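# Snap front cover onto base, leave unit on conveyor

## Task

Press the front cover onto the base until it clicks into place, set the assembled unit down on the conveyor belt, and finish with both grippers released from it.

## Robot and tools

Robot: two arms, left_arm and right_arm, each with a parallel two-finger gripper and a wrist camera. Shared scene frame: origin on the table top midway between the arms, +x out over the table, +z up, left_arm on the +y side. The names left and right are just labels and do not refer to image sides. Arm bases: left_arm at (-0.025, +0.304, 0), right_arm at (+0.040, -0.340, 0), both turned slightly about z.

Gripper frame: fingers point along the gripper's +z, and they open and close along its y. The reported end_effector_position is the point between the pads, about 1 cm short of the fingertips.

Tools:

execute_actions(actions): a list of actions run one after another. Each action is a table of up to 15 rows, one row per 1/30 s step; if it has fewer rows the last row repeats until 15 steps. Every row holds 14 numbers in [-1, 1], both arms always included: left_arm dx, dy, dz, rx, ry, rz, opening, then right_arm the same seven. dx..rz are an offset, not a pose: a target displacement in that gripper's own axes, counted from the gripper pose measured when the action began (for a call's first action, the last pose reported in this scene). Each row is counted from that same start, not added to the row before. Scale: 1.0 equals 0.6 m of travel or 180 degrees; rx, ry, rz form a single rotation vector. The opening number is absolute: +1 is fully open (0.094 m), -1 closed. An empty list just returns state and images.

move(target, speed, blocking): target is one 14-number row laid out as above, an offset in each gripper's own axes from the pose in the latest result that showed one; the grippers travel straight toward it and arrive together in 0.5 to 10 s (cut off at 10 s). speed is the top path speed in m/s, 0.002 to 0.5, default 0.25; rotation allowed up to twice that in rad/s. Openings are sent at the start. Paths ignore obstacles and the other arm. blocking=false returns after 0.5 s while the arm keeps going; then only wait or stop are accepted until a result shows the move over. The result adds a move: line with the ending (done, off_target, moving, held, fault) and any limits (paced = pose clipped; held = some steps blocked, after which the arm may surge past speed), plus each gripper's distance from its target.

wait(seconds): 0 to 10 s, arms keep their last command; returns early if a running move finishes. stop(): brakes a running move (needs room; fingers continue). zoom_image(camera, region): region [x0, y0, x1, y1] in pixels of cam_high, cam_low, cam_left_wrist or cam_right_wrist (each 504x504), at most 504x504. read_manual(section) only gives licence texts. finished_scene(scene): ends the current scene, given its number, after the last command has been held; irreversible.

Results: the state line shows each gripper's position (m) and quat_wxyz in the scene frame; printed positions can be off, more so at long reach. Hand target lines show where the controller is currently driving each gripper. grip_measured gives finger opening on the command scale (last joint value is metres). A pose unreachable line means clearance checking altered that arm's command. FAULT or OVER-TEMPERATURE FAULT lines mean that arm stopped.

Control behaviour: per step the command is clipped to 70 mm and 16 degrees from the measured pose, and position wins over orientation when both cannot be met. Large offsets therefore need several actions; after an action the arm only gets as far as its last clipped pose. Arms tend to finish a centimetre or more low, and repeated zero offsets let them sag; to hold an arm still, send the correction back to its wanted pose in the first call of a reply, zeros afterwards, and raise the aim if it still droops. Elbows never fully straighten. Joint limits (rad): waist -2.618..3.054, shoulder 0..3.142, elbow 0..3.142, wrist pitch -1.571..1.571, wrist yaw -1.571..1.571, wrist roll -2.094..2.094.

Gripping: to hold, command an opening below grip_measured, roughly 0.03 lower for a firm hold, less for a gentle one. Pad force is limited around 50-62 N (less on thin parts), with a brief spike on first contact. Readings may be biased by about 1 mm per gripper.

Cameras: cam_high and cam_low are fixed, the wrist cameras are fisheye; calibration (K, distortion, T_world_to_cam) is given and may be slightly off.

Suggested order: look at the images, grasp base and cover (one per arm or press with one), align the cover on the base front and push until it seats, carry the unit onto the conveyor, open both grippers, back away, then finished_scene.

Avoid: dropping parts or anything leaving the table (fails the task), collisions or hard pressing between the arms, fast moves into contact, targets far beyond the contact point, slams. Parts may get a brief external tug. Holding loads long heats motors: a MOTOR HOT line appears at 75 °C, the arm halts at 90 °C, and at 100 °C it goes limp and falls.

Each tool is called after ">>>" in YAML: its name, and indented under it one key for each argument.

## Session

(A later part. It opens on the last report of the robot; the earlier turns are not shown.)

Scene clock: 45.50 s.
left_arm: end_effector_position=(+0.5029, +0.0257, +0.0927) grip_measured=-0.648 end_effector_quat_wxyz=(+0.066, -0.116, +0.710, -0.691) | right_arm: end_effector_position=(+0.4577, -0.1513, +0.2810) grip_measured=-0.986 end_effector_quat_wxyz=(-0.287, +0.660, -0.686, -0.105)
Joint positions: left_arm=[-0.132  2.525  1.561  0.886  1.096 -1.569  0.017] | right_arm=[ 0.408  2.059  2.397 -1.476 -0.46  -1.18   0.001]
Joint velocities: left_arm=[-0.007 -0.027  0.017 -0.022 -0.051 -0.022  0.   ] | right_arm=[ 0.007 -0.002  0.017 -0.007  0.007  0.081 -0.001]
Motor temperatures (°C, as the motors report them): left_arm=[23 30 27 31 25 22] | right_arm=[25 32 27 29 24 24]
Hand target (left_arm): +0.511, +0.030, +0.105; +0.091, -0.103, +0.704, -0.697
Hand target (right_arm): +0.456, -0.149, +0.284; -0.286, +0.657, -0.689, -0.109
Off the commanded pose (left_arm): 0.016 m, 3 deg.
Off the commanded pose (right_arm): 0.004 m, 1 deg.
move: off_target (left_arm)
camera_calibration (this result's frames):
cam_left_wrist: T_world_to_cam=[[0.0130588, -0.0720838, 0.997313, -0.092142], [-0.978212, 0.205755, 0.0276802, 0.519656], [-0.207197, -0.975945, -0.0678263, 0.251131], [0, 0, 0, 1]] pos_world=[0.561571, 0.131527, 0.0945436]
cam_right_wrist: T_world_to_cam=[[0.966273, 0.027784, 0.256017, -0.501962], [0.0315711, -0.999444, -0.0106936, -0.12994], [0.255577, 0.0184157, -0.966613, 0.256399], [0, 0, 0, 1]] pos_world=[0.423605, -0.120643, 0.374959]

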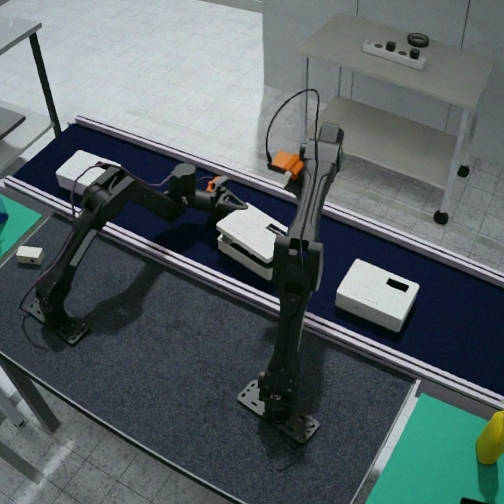

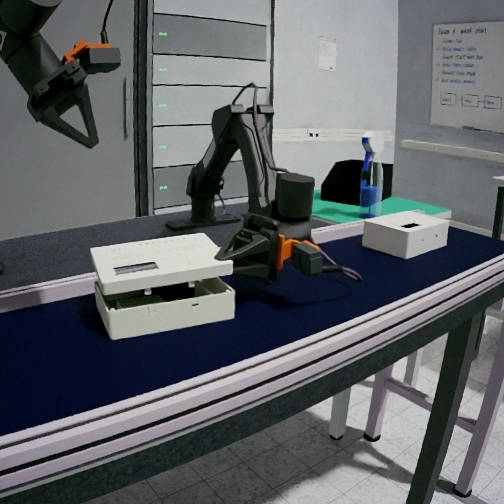

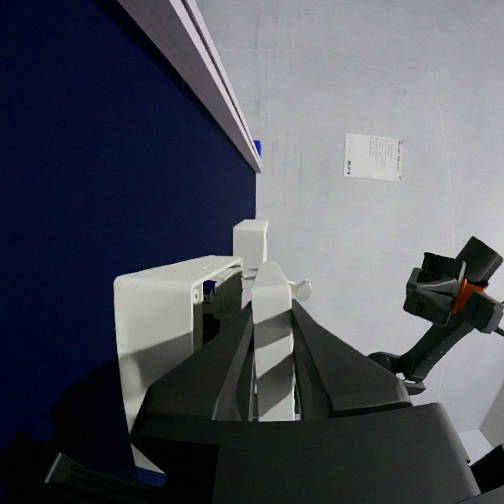

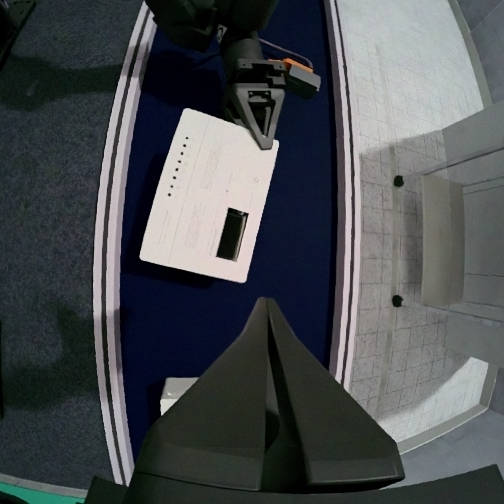

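>>> zoom_image:
  camera: "cam_left_wrist"
  region: [100, 220, 320, 340]

>>> zoom_image:
  camera: "cam_low"
  region: [70, 210, 290, 350]

>>> zoom_image:
  camera: "cam_high"
  region: [190, 170, 330, 300]

Region (100, 220, 320, 340) of cam_left_wrist's 504x504 image, scaled by 2.291, with more detail than that image has; it fills the top 275 rows of this view, and the rest is white.

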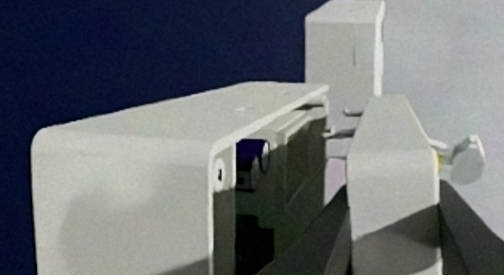

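Region (70, 210, 290, 350) of cam_low's 504x504 image, scaled by 2.291, with more detail than that image has; it fills the top 321 rows of this view, and the rest is white.

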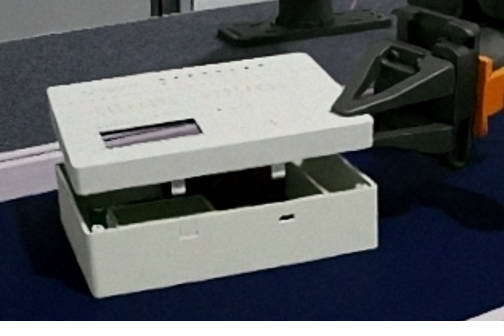

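Region (190, 170, 330, 300) of cam_high's 504x504 image, scaled by 3.600, with more detail than that image has; it fills the top 468 rows of this view, and the rest is white.

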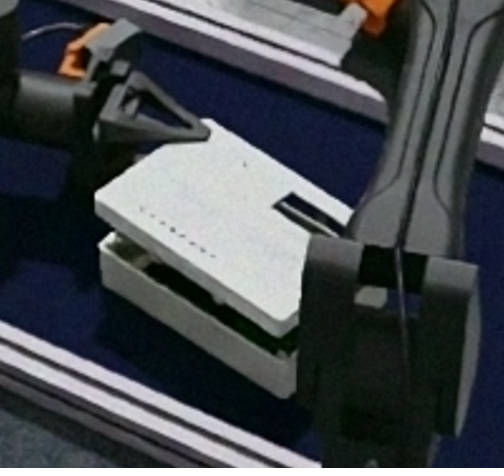

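>>> execute_actions:
  actions:
    - [[-0.012,0.005,-0.01,0,-0.01,0.03,-0.72, -0.004,0,-0.006,0,0,0,-1]]
    - [[-0.005,-0.008,-0.004,0,0,0,-0.72, -0.004,0,-0.006,0,0,0,-1]]

>>> zoom_image:
  camera: "cam_low"
  region: [70, 210, 290, 350]

>>> zoom_image:
  camera: "cam_left_wrist"
  region: [100, 220, 320, 340]

Scene clock: 47.23 s.
left_arm: end_effector_position=(+0.5044, +0.0262, +0.0909) grip_measured=-0.648 end_effector_quat_wxyz=(+0.093, -0.094, +0.715, -0.686) | right_arm: end_effector_position=(+0.4566, -0.1528, +0.2796) grip_measured=-0.986 end_effector_quat_wxyz=(-0.282, +0.659, -0.689, -0.104)
Joint positions: left_arm=[-0.132  2.525  1.561  0.875  1.086 -1.488  0.017] | right_arm=[ 0.408  2.059  2.397 -1.484 -0.453 -1.179  0.001]
Joint velocities: left_arm=[-0.017  0.002 -0.017 -0.022  0.037  0.051 -0.   ] | right_arm=[ 0.012  0.002 -0.002  0.037 -0.007 -0.022  0.   ]
Motor temperatures (°C, as the motors report them): left_arm=[23 30 27 31 25 22] | right_arm=[25 32 27 29 24 24]
Hand target (left_arm): +0.507, +0.029, +0.098; +0.097, -0.090, +0.714, -0.688
Hand target (right_arm): +0.456, -0.152, +0.284; -0.285, +0.659, -0.688, -0.104
Off the commanded pose (left_arm): 0.008 m, 1 deg.
Off the commanded pose (right_arm): 0.005 m, 0 deg.
camera_calibration (this result's frames):
cam_left_wrist: T_world_to_cam=[[-0.0535582, -0.0961512, 0.993925, -0.0557769], [-0.979393, 0.199165, -0.0335081, 0.527467], [-0.194733, -0.975238, -0.104837, 0.24887], [0, 0, 0, 1]] pos_world=[0.562073, 0.132291, 0.0992032]
cam_right_wrist: T_world_to_cam=[[0.968173, 0.0260256, 0.248924, -0.499586], [0.0275761, -0.999616, -0.00274338, -0.13184], [0.248757, 0.00952041, -0.968519, 0.257741], [0, 0, 0, 1]] pos_world=[0.423206, -0.121241, 0.373624]

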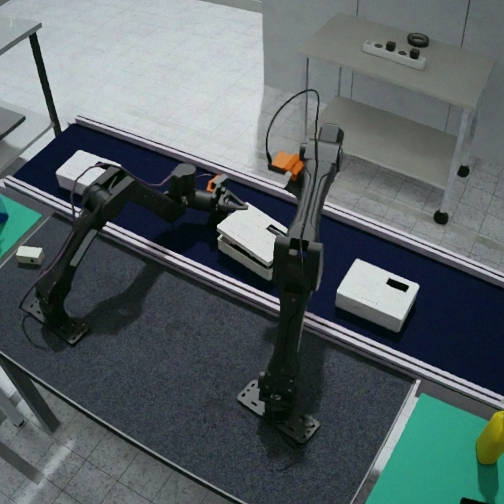

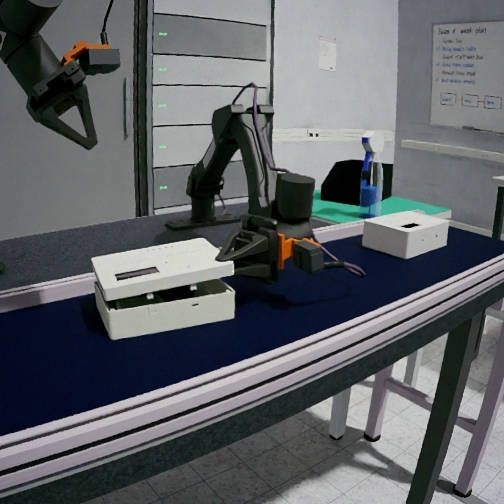

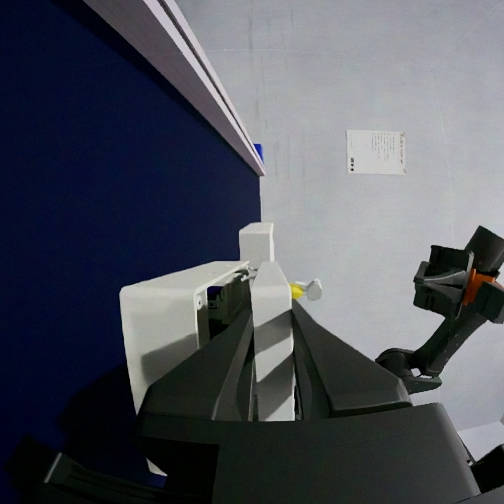

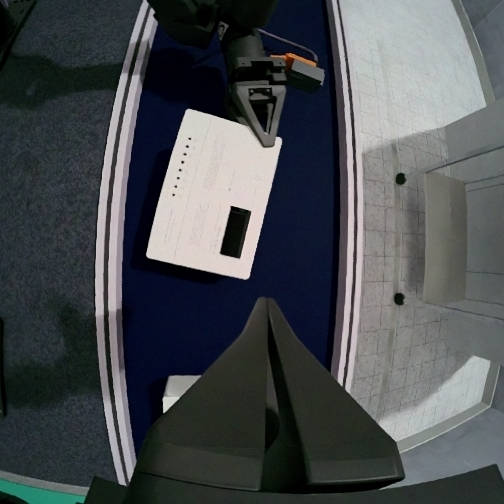

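Region (70, 210, 290, 350) of cam_low's 504x504 image, scaled by 2.291, with more detail than that image has; it fills the top 321 rows of this view, and the rest is white.

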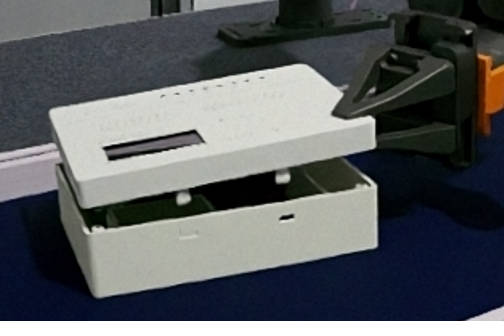

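Region (100, 220, 320, 340) of cam_left_wrist's 504x504 image, scaled by 2.291, with more detail than that image has; it fills the top 275 rows of this view, and the rest is white.

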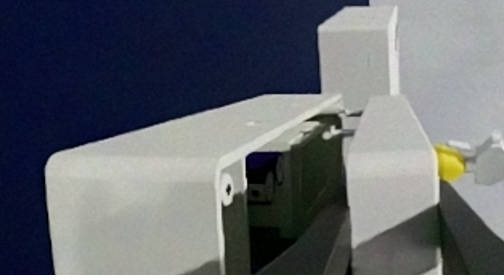

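>>> execute_actions:
  actions:
    - [[-0.006,0.0,-0.016,0,0,0,-0.72, -0.004,0,-0.008,0,0,0,-1]]
    - [[-0.005,-0.006,-0.004,0,0,0,-0.72, -0.004,0,-0.008,0,0,0,-1]]

>>> zoom_image:
  camera: "cam_low"
  region: [70, 210, 290, 350]

>>> zoom_image:
  camera: "cam_left_wrist"
  region: [100, 220, 320, 340]

Scene clock: 48.57 s.
left_arm: end_effector_position=(+0.5070, +0.0327, +0.0895) grip_measured=-0.648 end_effector_quat_wxyz=(+0.093, -0.100, +0.716, -0.685) | right_arm: end_effector_position=(+0.4538, -0.1546, +0.2811) grip_measured=-0.986 end_effector_quat_wxyz=(-0.277, +0.659, -0.691, -0.103)
Joint positions: left_arm=[-0.12   2.525  1.561  0.866  1.09  -1.488  0.017] | right_arm=[ 0.408  2.06   2.411 -1.505 -0.446 -1.179  0.001]
Joint velocities: left_arm=[ 0.012 -0.022  0.002 -0.007  0.022  0.007  0.001] | right_arm=[-0.002 -0.012 -0.022  0.007 -0.007  0.037  0.001]
Motor temperatures (°C, as the motors report them): left_arm=[23 31 27 31 25 22] | right_arm=[25 32 27 29 24 24]
Hand target (left_arm): +0.509, +0.036, +0.095; +0.096, -0.097, +0.715, -0.686
Hand target (right_arm): +0.453, -0.154, +0.284; -0.278, +0.659, -0.691, -0.105
Off the commanded pose (left_arm): 0.006 m, 1 deg.
Off the commanded pose (right_arm): 0.003 m, 0 deg.
camera_calibration (this result's frames):
cam_left_wrist: T_world_to_cam=[[-0.0433901, -0.098168, 0.994223, -0.058744], [-0.981304, 0.190966, -0.0239705, 0.529054], [-0.18751, -0.976675, -0.104619, 0.251949], [0, 0, 0, 1]] pos_world=[0.563856, 0.139274, 0.0974449]
cam_right_wrist: T_world_to_cam=[[0.969792, 0.0253533, 0.242614, -0.496285], [0.0249345, -0.999678, 0.00479738, -0.134464], [0.242657, 0.00139698, -0.970111, 0.26178], [0, 0, 0, 1]] pos_world=[0.421124, -0.122204, 0.375006]

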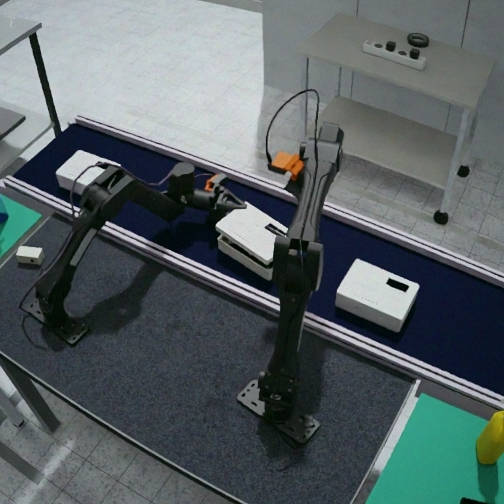

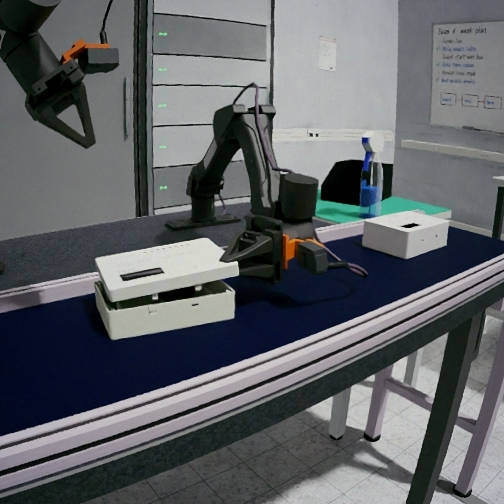

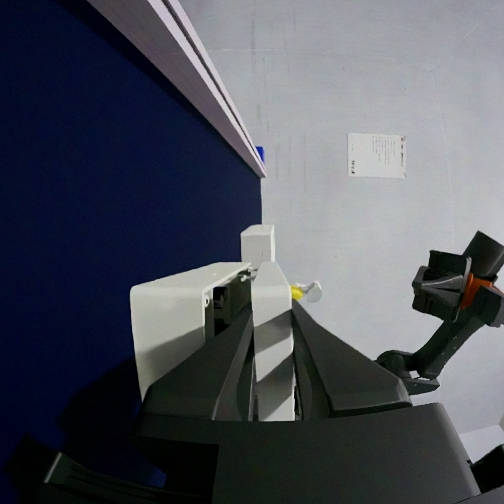

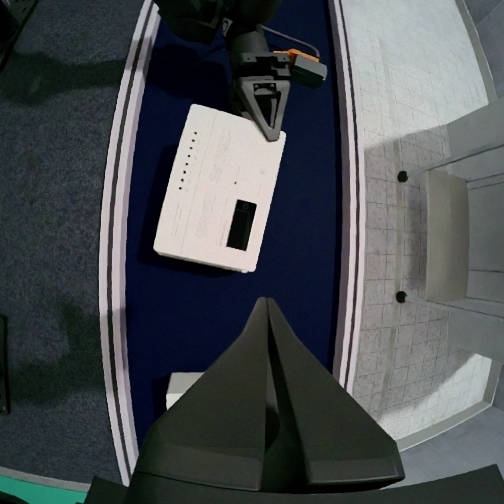

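Region (70, 210, 290, 350) of cam_low's 504x504 image, scaled by 2.291, with more detail than that image has; it fills the top 321 rows of this view, and the rest is white.

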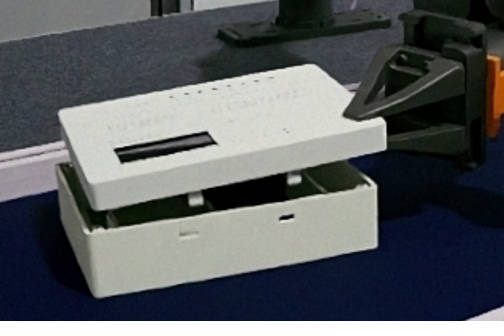

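Region (100, 220, 320, 340) of cam_left_wrist's 504x504 image, scaled by 2.291, with more detail than that image has; it fills the top 275 rows of this view, and the rest is white.

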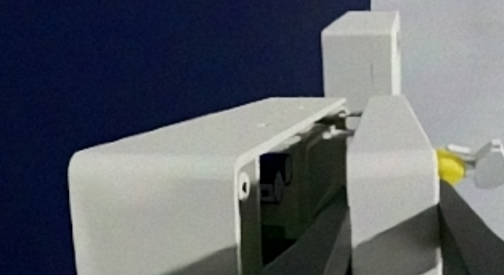

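>>> execute_actions:
  actions:
    - [[0.005,0.012,0.004,0,0,0.005,-0.72, -0.003,0,-0.004,0,0,0,-1]]
    - [[0,-0.006,0,0,0,0,-0.72, -0.003,0,-0.004,0,0,0,-1]]

>>> zoom_image:
  camera: "cam_low"
  region: [70, 210, 290, 350]

>>> zoom_image:
  camera: "cam_left_wrist"
  region: [100, 220, 320, 340]

Scene clock: 49.77 s.
left_arm: end_effector_position=(+0.5067, +0.0328, +0.0826) grip_measured=-0.648 end_effector_quat_wxyz=(+0.090, -0.102, +0.717, -0.683) | right_arm: end_effector_position=(+0.4542, -0.1558, +0.2805) grip_measured=-0.986 end_effector_quat_wxyz=(-0.276, +0.659, -0.693, -0.100)
Joint positions: left_arm=[-0.12   2.537  1.561  0.866  1.09  -1.484  0.017] | right_arm=[ 0.408  2.06   2.411 -1.506 -0.439 -1.179  0.001]
Joint velocities: left_arm=[-0.002 -0.002  0.007  0.037 -0.066  0.007  0.   ] | right_arm=[-0.017 -0.017 -0.017 -0.037 -0.037  0.007  0.   ]
Motor temperatures (°C, as the motors report them): left_arm=[23 31 27 31 25 22] | right_arm=[25 32 27 29 24 24]
Hand target (left_arm): +0.507, +0.033, +0.086; +0.090, -0.102, +0.717, -0.683
Hand target (right_arm): +0.453, -0.155, +0.284; -0.277, +0.659, -0.692, -0.101
Off the commanded pose (left_arm): 0.004 m, 0 deg.
Off the commanded pose (right_arm): 0.003 m, 0 deg.
camera_calibration (this result's frames):
cam_left_wrist: T_world_to_cam=[[-0.0359112, -0.101677, 0.994169, -0.0555755], [-0.981416, 0.191234, -0.0158924, 0.52787], [-0.188503, -0.976264, -0.106655, 0.251892], [0, 0, 0, 1]] pos_world=[0.563546, 0.139316, 0.0905061]
cam_right_wrist: T_world_to_cam=[[0.96963, 0.0240499, 0.24339, -0.49682], [0.0218414, -0.999692, 0.0117688, -0.136196], [0.243598, -0.0060954, -0.969857, 0.259439], [0, 0, 0, 1]] pos_world=[0.421507, -0.122624, 0.374142]

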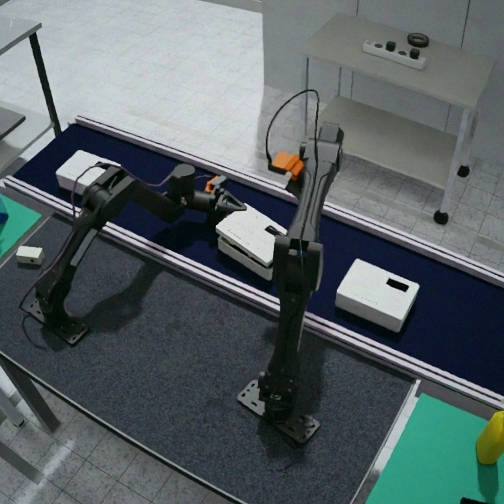

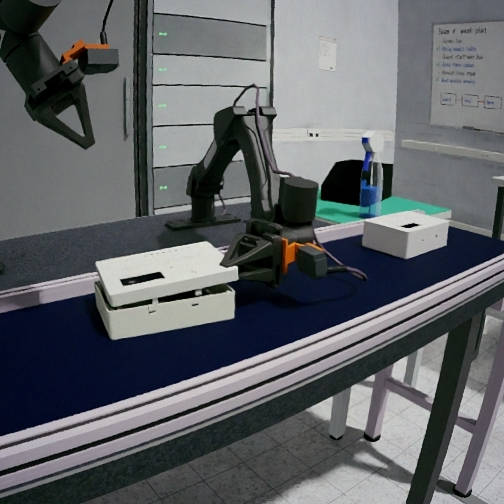

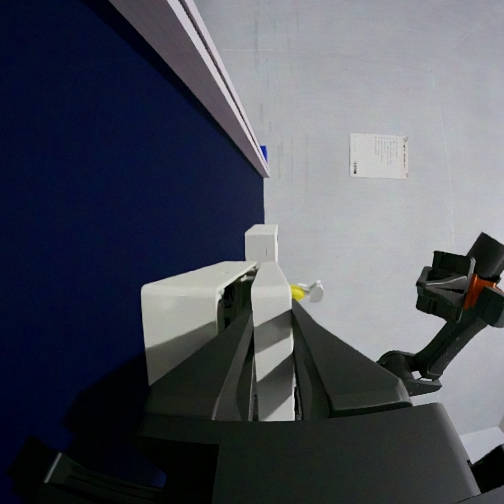

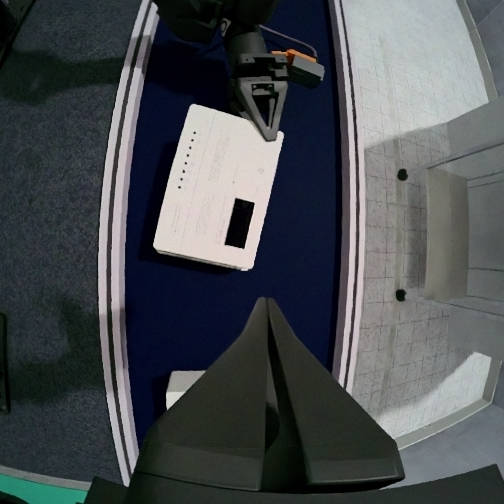

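Region (70, 210, 290, 350) of cam_low's 504x504 image, scaled by 2.291, with more detail than that image has; it fills the top 321 rows of this view, and the rest is white.

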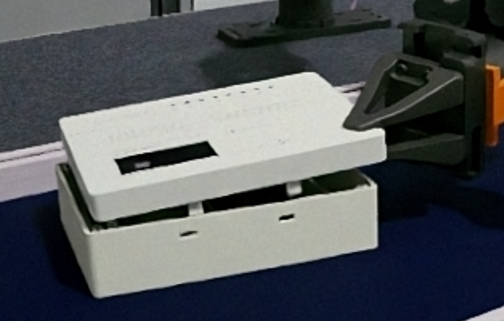

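Region (100, 220, 320, 340) of cam_left_wrist's 504x504 image, scaled by 2.291, with more detail than that image has; it fills the top 275 rows of this view, and the rest is white.

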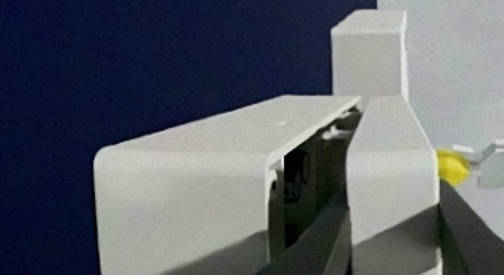

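>>> execute_actions:
  actions:
    - [[0.002,0.0,0.012,0,0,0.0,-0.72, -0.003,0,-0.004,0,0,0,-1]]
    - [[0,-0.004,0.004,0,0,0,-0.72, -0.003,0,-0.004,0,0,0,-1]]

>>> zoom_image:
  camera: "cam_low"
  region: [70, 210, 290, 350]

>>> zoom_image:
  camera: "cam_high"
  region: [190, 170, 330, 300]

Scene clock: 51.03 s.
left_arm: end_effector_position=(+0.5067, +0.0328, +0.0826) grip_measured=-0.648 end_effector_quat_wxyz=(+0.090, -0.102, +0.717, -0.683) | right_arm: end_effector_position=(+0.4547, -0.1569, +0.2800) grip_measured=-0.986 end_effector_quat_wxyz=(-0.274, +0.659, -0.694, -0.097)
Joint positions: left_arm=[-0.12   2.537  1.561  0.866  1.09  -1.484  0.017] | right_arm=[ 0.408  2.06   2.411 -1.506 -0.432 -1.179  0.001]
Joint velocities: left_arm=[-0.002 -0.007 -0.022 -0.022 -0.007  0.037 -0.   ] | right_arm=[ 0.012  0.002 -0.007  0.066 -0.022 -0.066  0.   ]
Motor temperatures (°C, as the motors report them): left_arm=[23 31 27 31 25 22] | right_arm=[25 32 27 29 24 24]
Hand target (left_arm): +0.507, +0.030, +0.085; +0.090, -0.102, +0.717, -0.683
Hand target (right_arm): +0.454, -0.156, +0.283; -0.275, +0.659, -0.693, -0.098
Off the commanded pose (left_arm): 0.003 m, 0 deg.
Off the commanded pose (right_arm): 0.003 m, 0 deg.
camera_calibration (this result's frames):
cam_left_wrist: T_world_to_cam=[[-0.0359112, -0.101677, 0.994169, -0.0555755], [-0.981416, 0.191234, -0.0158924, 0.52787], [-0.188503, -0.976264, -0.106655, 0.251892], [0, 0, 0, 1]] pos_world=[0.563546, 0.139316, 0.0905061]
cam_right_wrist: T_world_to_cam=[[0.969301, 0.0227788, 0.244822, -0.497609], [0.0188888, -0.999655, 0.0182258, -0.137741], [0.245152, -0.0130419, -0.969397, 0.256901], [0, 0, 0, 1]] pos_world=[0.421954, -0.123009, 0.373375]

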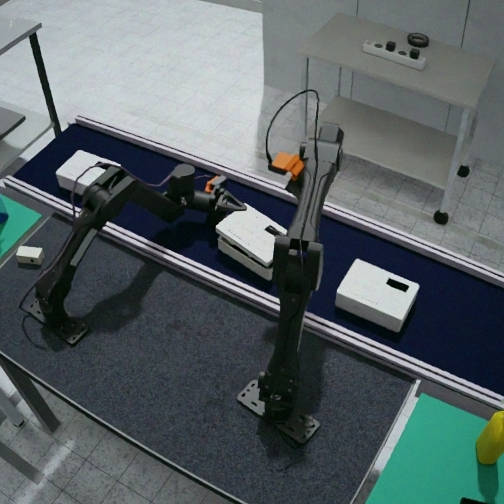

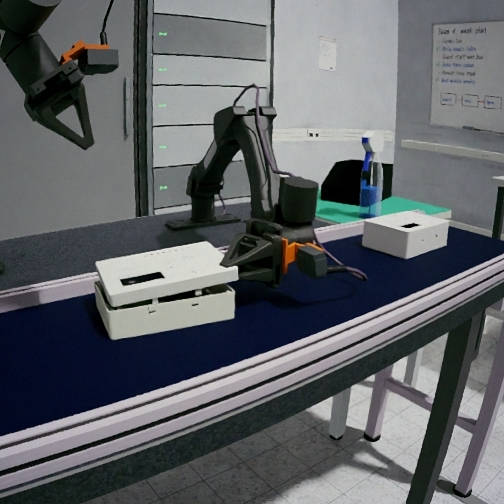

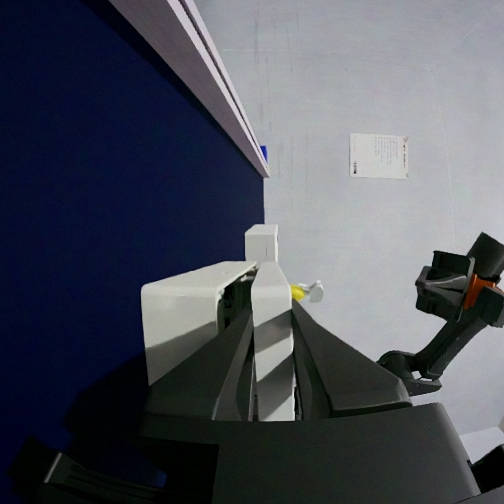

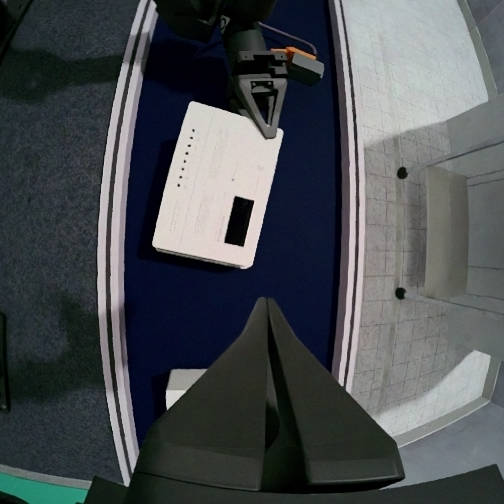

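Region (70, 210, 290, 350) of cam_low's 504x504 image, scaled by 2.291, with more detail than that image has; it fills the top 321 rows of this view, and the rest is white.

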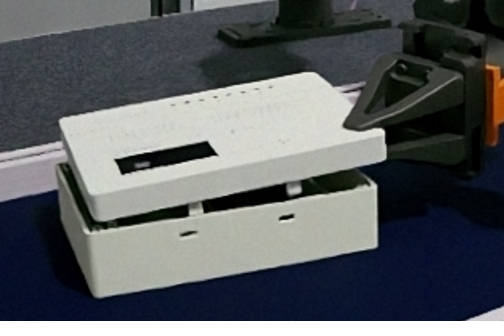

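Region (190, 170, 330, 300) of cam_high's 504x504 image, scaled by 3.600, with more detail than that image has; it fills the top 468 rows of this view, and the rest is white.

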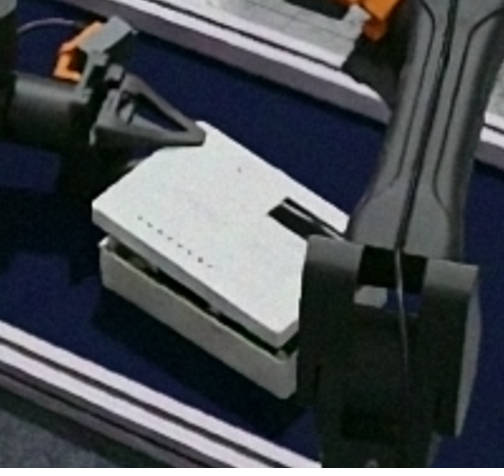

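>>> execute_actions:
  actions:
    - [[0.004,0.0,0.02,0,0,0.0,-0.72, -0.003,0,-0.004,0,-0.004,0,-1],[0.004,0.0,0.02,0,0,0.0,-0.72, -0.003,0,-0.004,0,-0.004,0,-1],[0.004,0.0,0.02,0,0,0.0,-0.72, -0.003,0,-0.004,0,-0.004,0,-1],[0.004,0.0,0.02,0,0,0.0,-0.72, -0.003,0,-0.004,0,-0.004,0,-1],[0.003,0.0,0.0125,0,0,0.0,-0.72, -0.003,0,-0.004,0,-0.004,0,-1]]

>>> zoom_image:
  camera: "cam_low"
  region: [70, 210, 290, 350]

>>> zoom_image:
  camera: "cam_left_wrist"
  region: [100, 220, 320, 340]

Scene clock: 51.83 s.
left_arm: end_effector_position=(+0.5049, +0.0275, +0.0800) grip_measured=-0.647 end_effector_quat_wxyz=(+0.088, -0.103, +0.718, -0.682) | right_arm: end_effector_position=(+0.4547, -0.1569, +0.2800) grip_measured=-0.986 end_effector_quat_wxyz=(-0.274, +0.659, -0.694, -0.097)
Joint positions: left_arm=[-0.131  2.542  1.561  0.866  1.082 -1.484  0.017] | right_arm=[ 0.408  2.06   2.411 -1.506 -0.432 -1.179  0.001]
Joint velocities: left_arm=[ 0.007  0.002 -0.017 -0.022 -0.066  0.066  0.001] | right_arm=[ 0.007 -0.007 -0.007 -0.022  0.037 -0.066 -0.   ]
Motor temperatures (°C, as the motors report them): left_arm=[23 31 27 31 25 22] | right_arm=[25 32 27 29 24 24]
Hand target (left_arm): +0.507, +0.025, +0.082; +0.090, -0.102, +0.717, -0.683
Hand target (right_arm): +0.454, -0.157, +0.283; -0.279, +0.658, -0.692, -0.101
Off the commanded pose (left_arm): 0.004 m, 0 deg.
Off the commanded pose (right_arm): 0.003 m, 1 deg.
camera_calibration (this result's frames):
cam_left_wrist: T_world_to_cam=[[-0.0315577, -0.103303, 0.994149, -0.0556498], [-0.980958, 0.193906, -0.01099, 0.526443], [-0.191637, -0.975566, -0.107455, 0.247782], [0, 0, 0, 1]] pos_world=[0.562146, 0.133898, 0.0877353]
cam_right_wrist: T_world_to_cam=[[0.969301, 0.0227788, 0.244822, -0.497609], [0.0188888, -0.999655, 0.0182258, -0.137741], [0.245152, -0.0130419, -0.969397, 0.256901], [0, 0, 0, 1]] pos_world=[0.421954, -0.123009, 0.373375]

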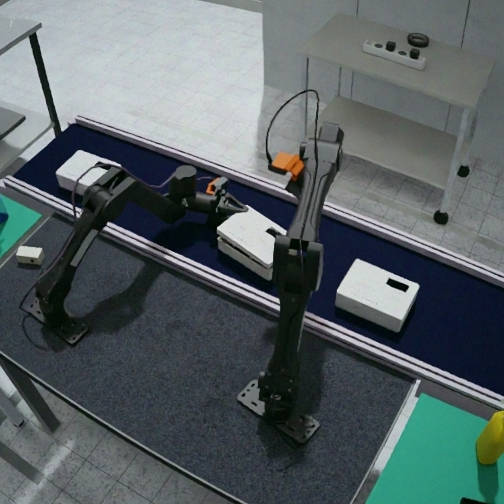

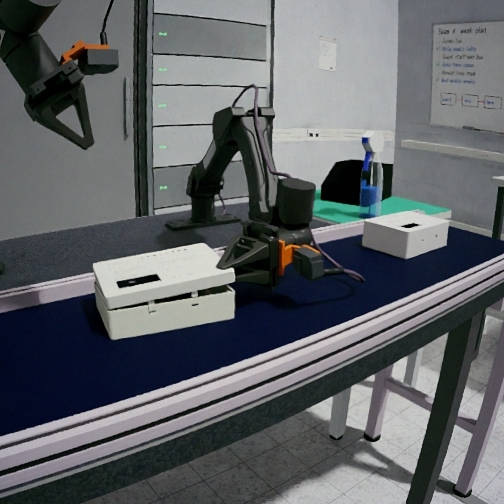

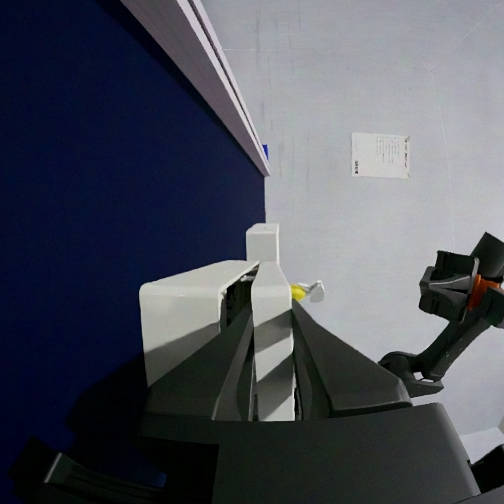

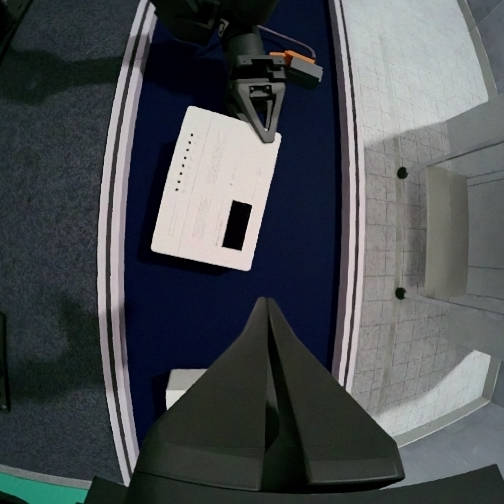

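Region (70, 210, 290, 350) of cam_low's 504x504 image, scaled by 2.291, with more detail than that image has; it fills the top 321 rows of this view, and the rest is white.

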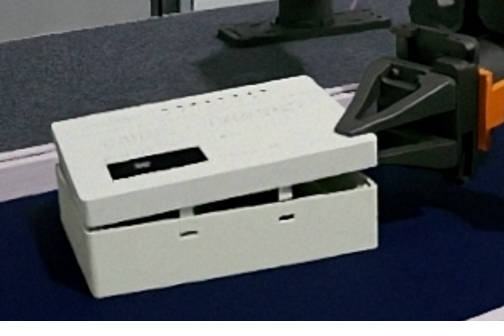

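Region (100, 220, 320, 340) of cam_left_wrist's 504x504 image, scaled by 2.291, with more detail than that image has; it fills the top 275 rows of this view, and the rest is white.

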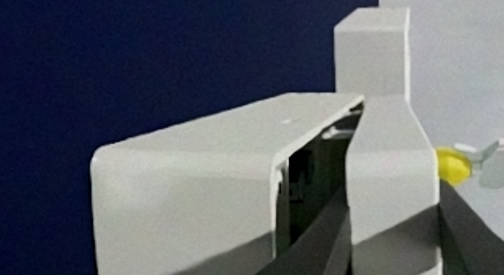

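>>> zoom_image:
  camera: "cam_high"
  region: [200, 190, 300, 290]

Region (200, 190, 300, 290) of cam_high's 504x504 image, scaled by 5.040, with more detail than that image has.

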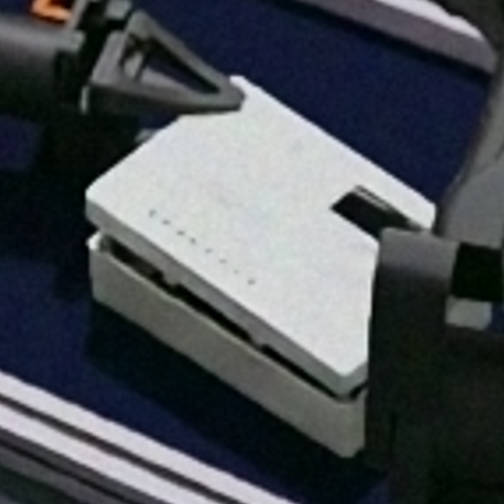

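>>> move:
  target: [0,-0.002,0.004,0,0,0.012,-0.55, 0.087,0.098,0.271,0,0,0,-1]
  speed: 0.2

>>> zoom_image:
  camera: "cam_low"
  region: [70, 190, 290, 350]

Scene clock: 53.80 s.
left_arm: end_effector_position=(+0.5049, +0.0275, +0.0800) grip_measured=-0.553 end_effector_quat_wxyz=(+0.094, -0.097, +0.719, -0.682) | right_arm: end_effector_position=(+0.4429, -0.1152, +0.1037) grip_measured=-0.986 end_effector_quat_wxyz=(-0.270, +0.660, -0.695, -0.096)
Joint positions: left_arm=[-0.131  2.542  1.561  0.866  1.082 -1.467  0.021] | right_arm=[ 0.523  1.905  1.456 -0.669 -0.378 -1.067  0.001]
Joint velocities: left_arm=[-0.012 -0.007 -0.007 -0.051 -0.007  0.007 -0.   ] | right_arm=[ 0.002 -0.007 -0.002  0.007  0.081  0.051  0.   ]
Motor temperatures (°C, as the motors report them): left_arm=[23 31 27 31 25 22] | right_arm=[25 32 27 29 24 24]
Hand target (left_arm): +0.506, +0.025, +0.081; +0.100, -0.090, +0.720, -0.681
Hand target (right_arm): +0.440, -0.112, +0.106; -0.275, +0.659, -0.693, -0.097
Off the commanded pose (left_arm): 0.003 m, 1 deg.
Off the commanded pose (right_arm): 0.003 m, 0 deg.
move: done
camera_calibration (this result's frames):
cam_left_wrist: T_world_to_cam=[[-0.0484354, -0.107913, 0.99298, -0.0469073], [-0.980459, 0.194913, -0.0266422, 0.527414], [-0.19067, -0.974866, -0.115245, 0.247898], [0, 0, 0, 1]] pos_world=[0.562102, 0.133805, 0.0891984]
cam_right_wrist: T_world_to_cam=[[0.970429, 0.0243464, 0.240156, -0.443821], [0.0188593, -0.999507, 0.0251202, -0.0933277], [0.240649, -0.0198482, -0.970409, 0.0907665], [0, 0, 0, 1]] pos_world=[0.410614, -0.0806747, 0.197011]

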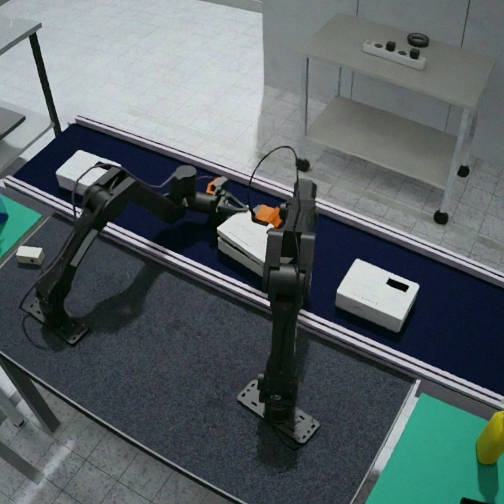

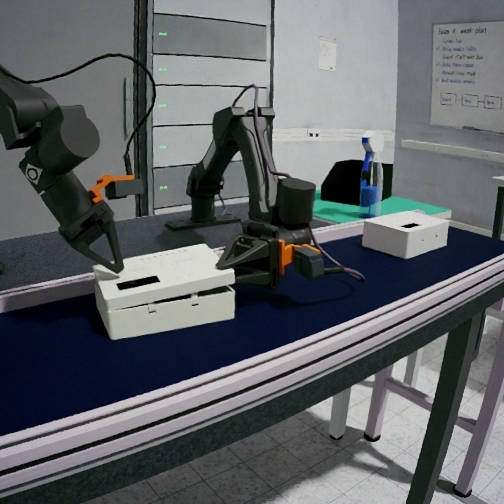

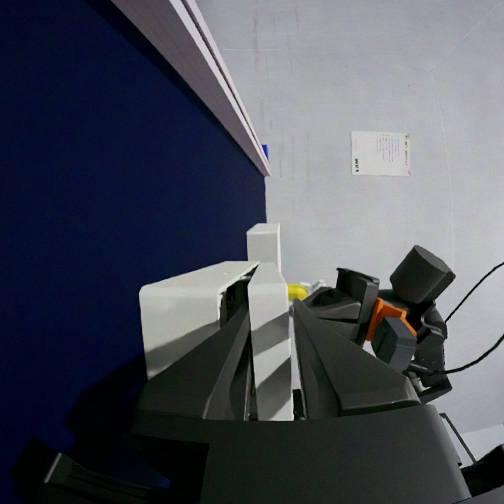

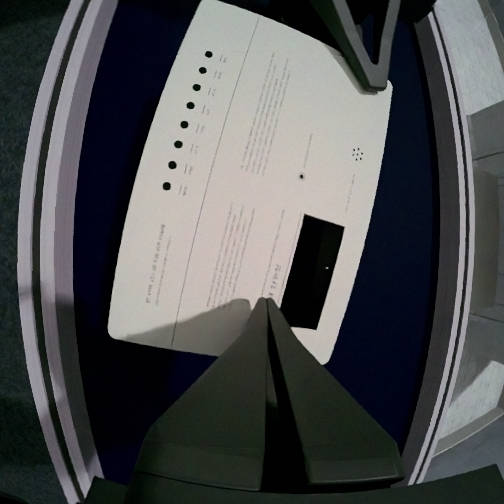

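Region (70, 190, 290, 350) of cam_low's 504x504 image, scaled by 2.291, with more detail than that image has; it fills the top 367 rows of this view, and the rest is white.

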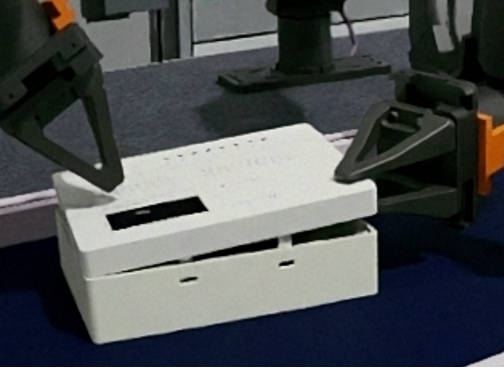

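>>> execute_actions:
  actions:
    - [[0,-0.002,0.004,0,0,0,-0.45, 0.005,0.025,0.002,0,0,0,-1],[0,-0.002,0.004,0,0,0,-0.45, 0.005,0.03,0.002,0,0,0,-1],[0,-0.002,0.004,0,0,0,-0.45, 0.008,0.032,0.006,0,0,0,-1],[0,-0.002,0.004,0,0,0,-0.45, 0.011,0.033,0.011,0,0,0,-1],[0,-0.002,0.004,0,0,0,-0.45, 0.014,0.034,0.016,0,0,0,-1],[0,-0.002,0.004,0,0,0,-0.45, 0.017,0.035,0.021,0,0,0,-1],[0,-0.002,0.004,0,0,0,-0.45, 0.02,0.036,0.026,0,0,0,-1],[0,-0.002,0.004,0,0,0,-0.45, 0.023,0.037,0.03,0,0,0,-1]]
    - [[0,-0.002,0.004,0,0,0,-0.45, 0.01,0.004,0.016,0,0,0,-1]]

>>> zoom_image:
  camera: "cam_low"
  region: [70, 190, 290, 350]

Scene clock: 55.07 s.
left_arm: end_effector_position=(+0.5049, +0.0275, +0.0799) grip_measured=-0.453 end_effector_quat_wxyz=(+0.091, -0.099, +0.719, -0.682) | right_arm: end_effector_position=(+0.4454, -0.1141, +0.0966) grip_measured=-0.987 end_effector_quat_wxyz=(-0.309, +0.658, -0.682, -0.079)
Joint positions: left_arm=[-0.131  2.542  1.561  0.866  1.082 -1.474  0.026] | right_arm=[ 0.523  1.863  1.33  -0.495 -0.377 -1.065  0.001]
Joint velocities: left_arm=[-0.027 -0.012 -0.002  0.007 -0.022 -0.007  0.   ] | right_arm=[-0.002 -0.007 -0.002 -0.022  0.022 -0.022 -0.001]
Motor temperatures (°C, as the motors report them): left_arm=[23 31 27 31 25 22] | right_arm=[25 32 27 29 24 24]
Hand target (left_arm): +0.506, +0.025, +0.081; +0.092, -0.098, +0.719, -0.682
Hand target (right_arm): +0.441, -0.116, +0.084; -0.297, +0.659, -0.686, -0.084
Off the commanded pose (left_arm): 0.003 m, 0 deg.
Off the commanded pose (right_arm): 0.014 m, 2 deg.
camera_calibration (this result's frames):
cam_left_wrist: T_world_to_cam=[[-0.0414627, -0.106193, 0.993481, -0.0504575], [-0.980693, 0.194512, -0.0201377, 0.527016], [-0.191106, -0.975135, -0.112208, 0.247876], [0, 0, 0, 1]] pos_world=[0.562119, 0.133843, 0.088555]
cam_right_wrist: T_world_to_cam=[[0.947271, 0.0138382, 0.320134, -0.443183], [0.0161742, -0.999858, -0.00463904, -0.0881049], [0.320025, 0.00957236, -0.947361, 0.0490431], [0, 0, 0, 1]] pos_world=[0.405544, -0.082429, 0.187931]

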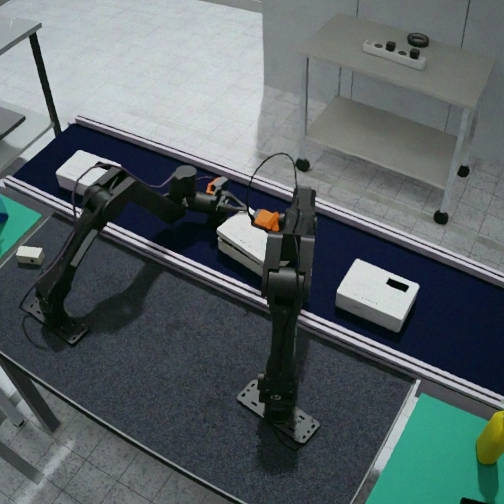

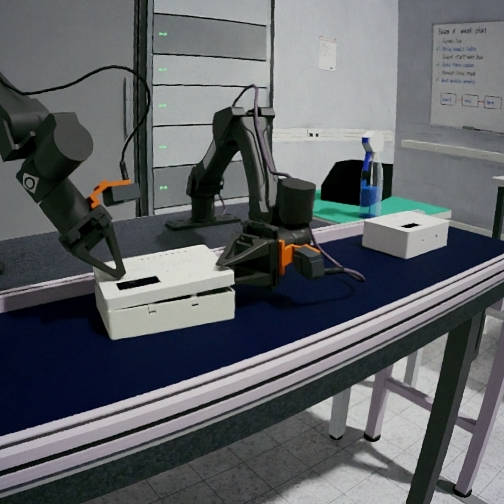

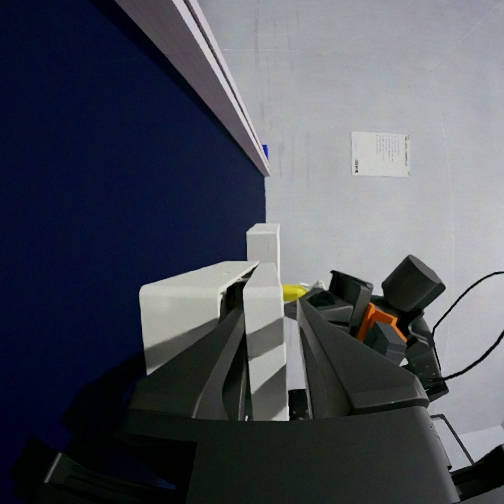

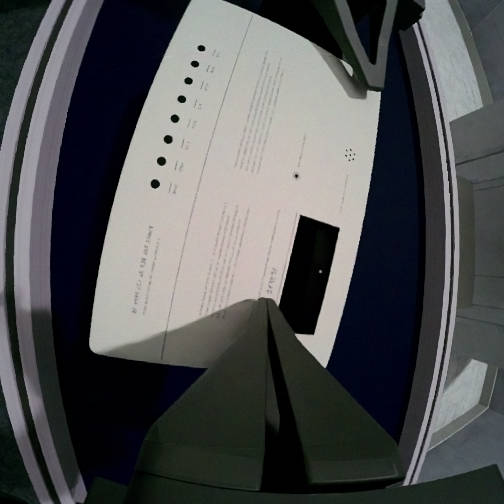

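Region (70, 190, 290, 350) of cam_low's 504x504 image, scaled by 2.291, with more detail than that image has; it fills the top 367 rows of this view, and the rest is white.

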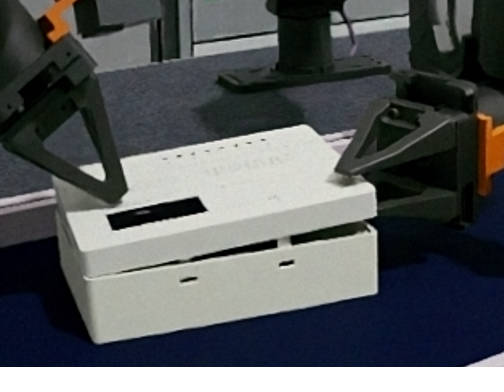

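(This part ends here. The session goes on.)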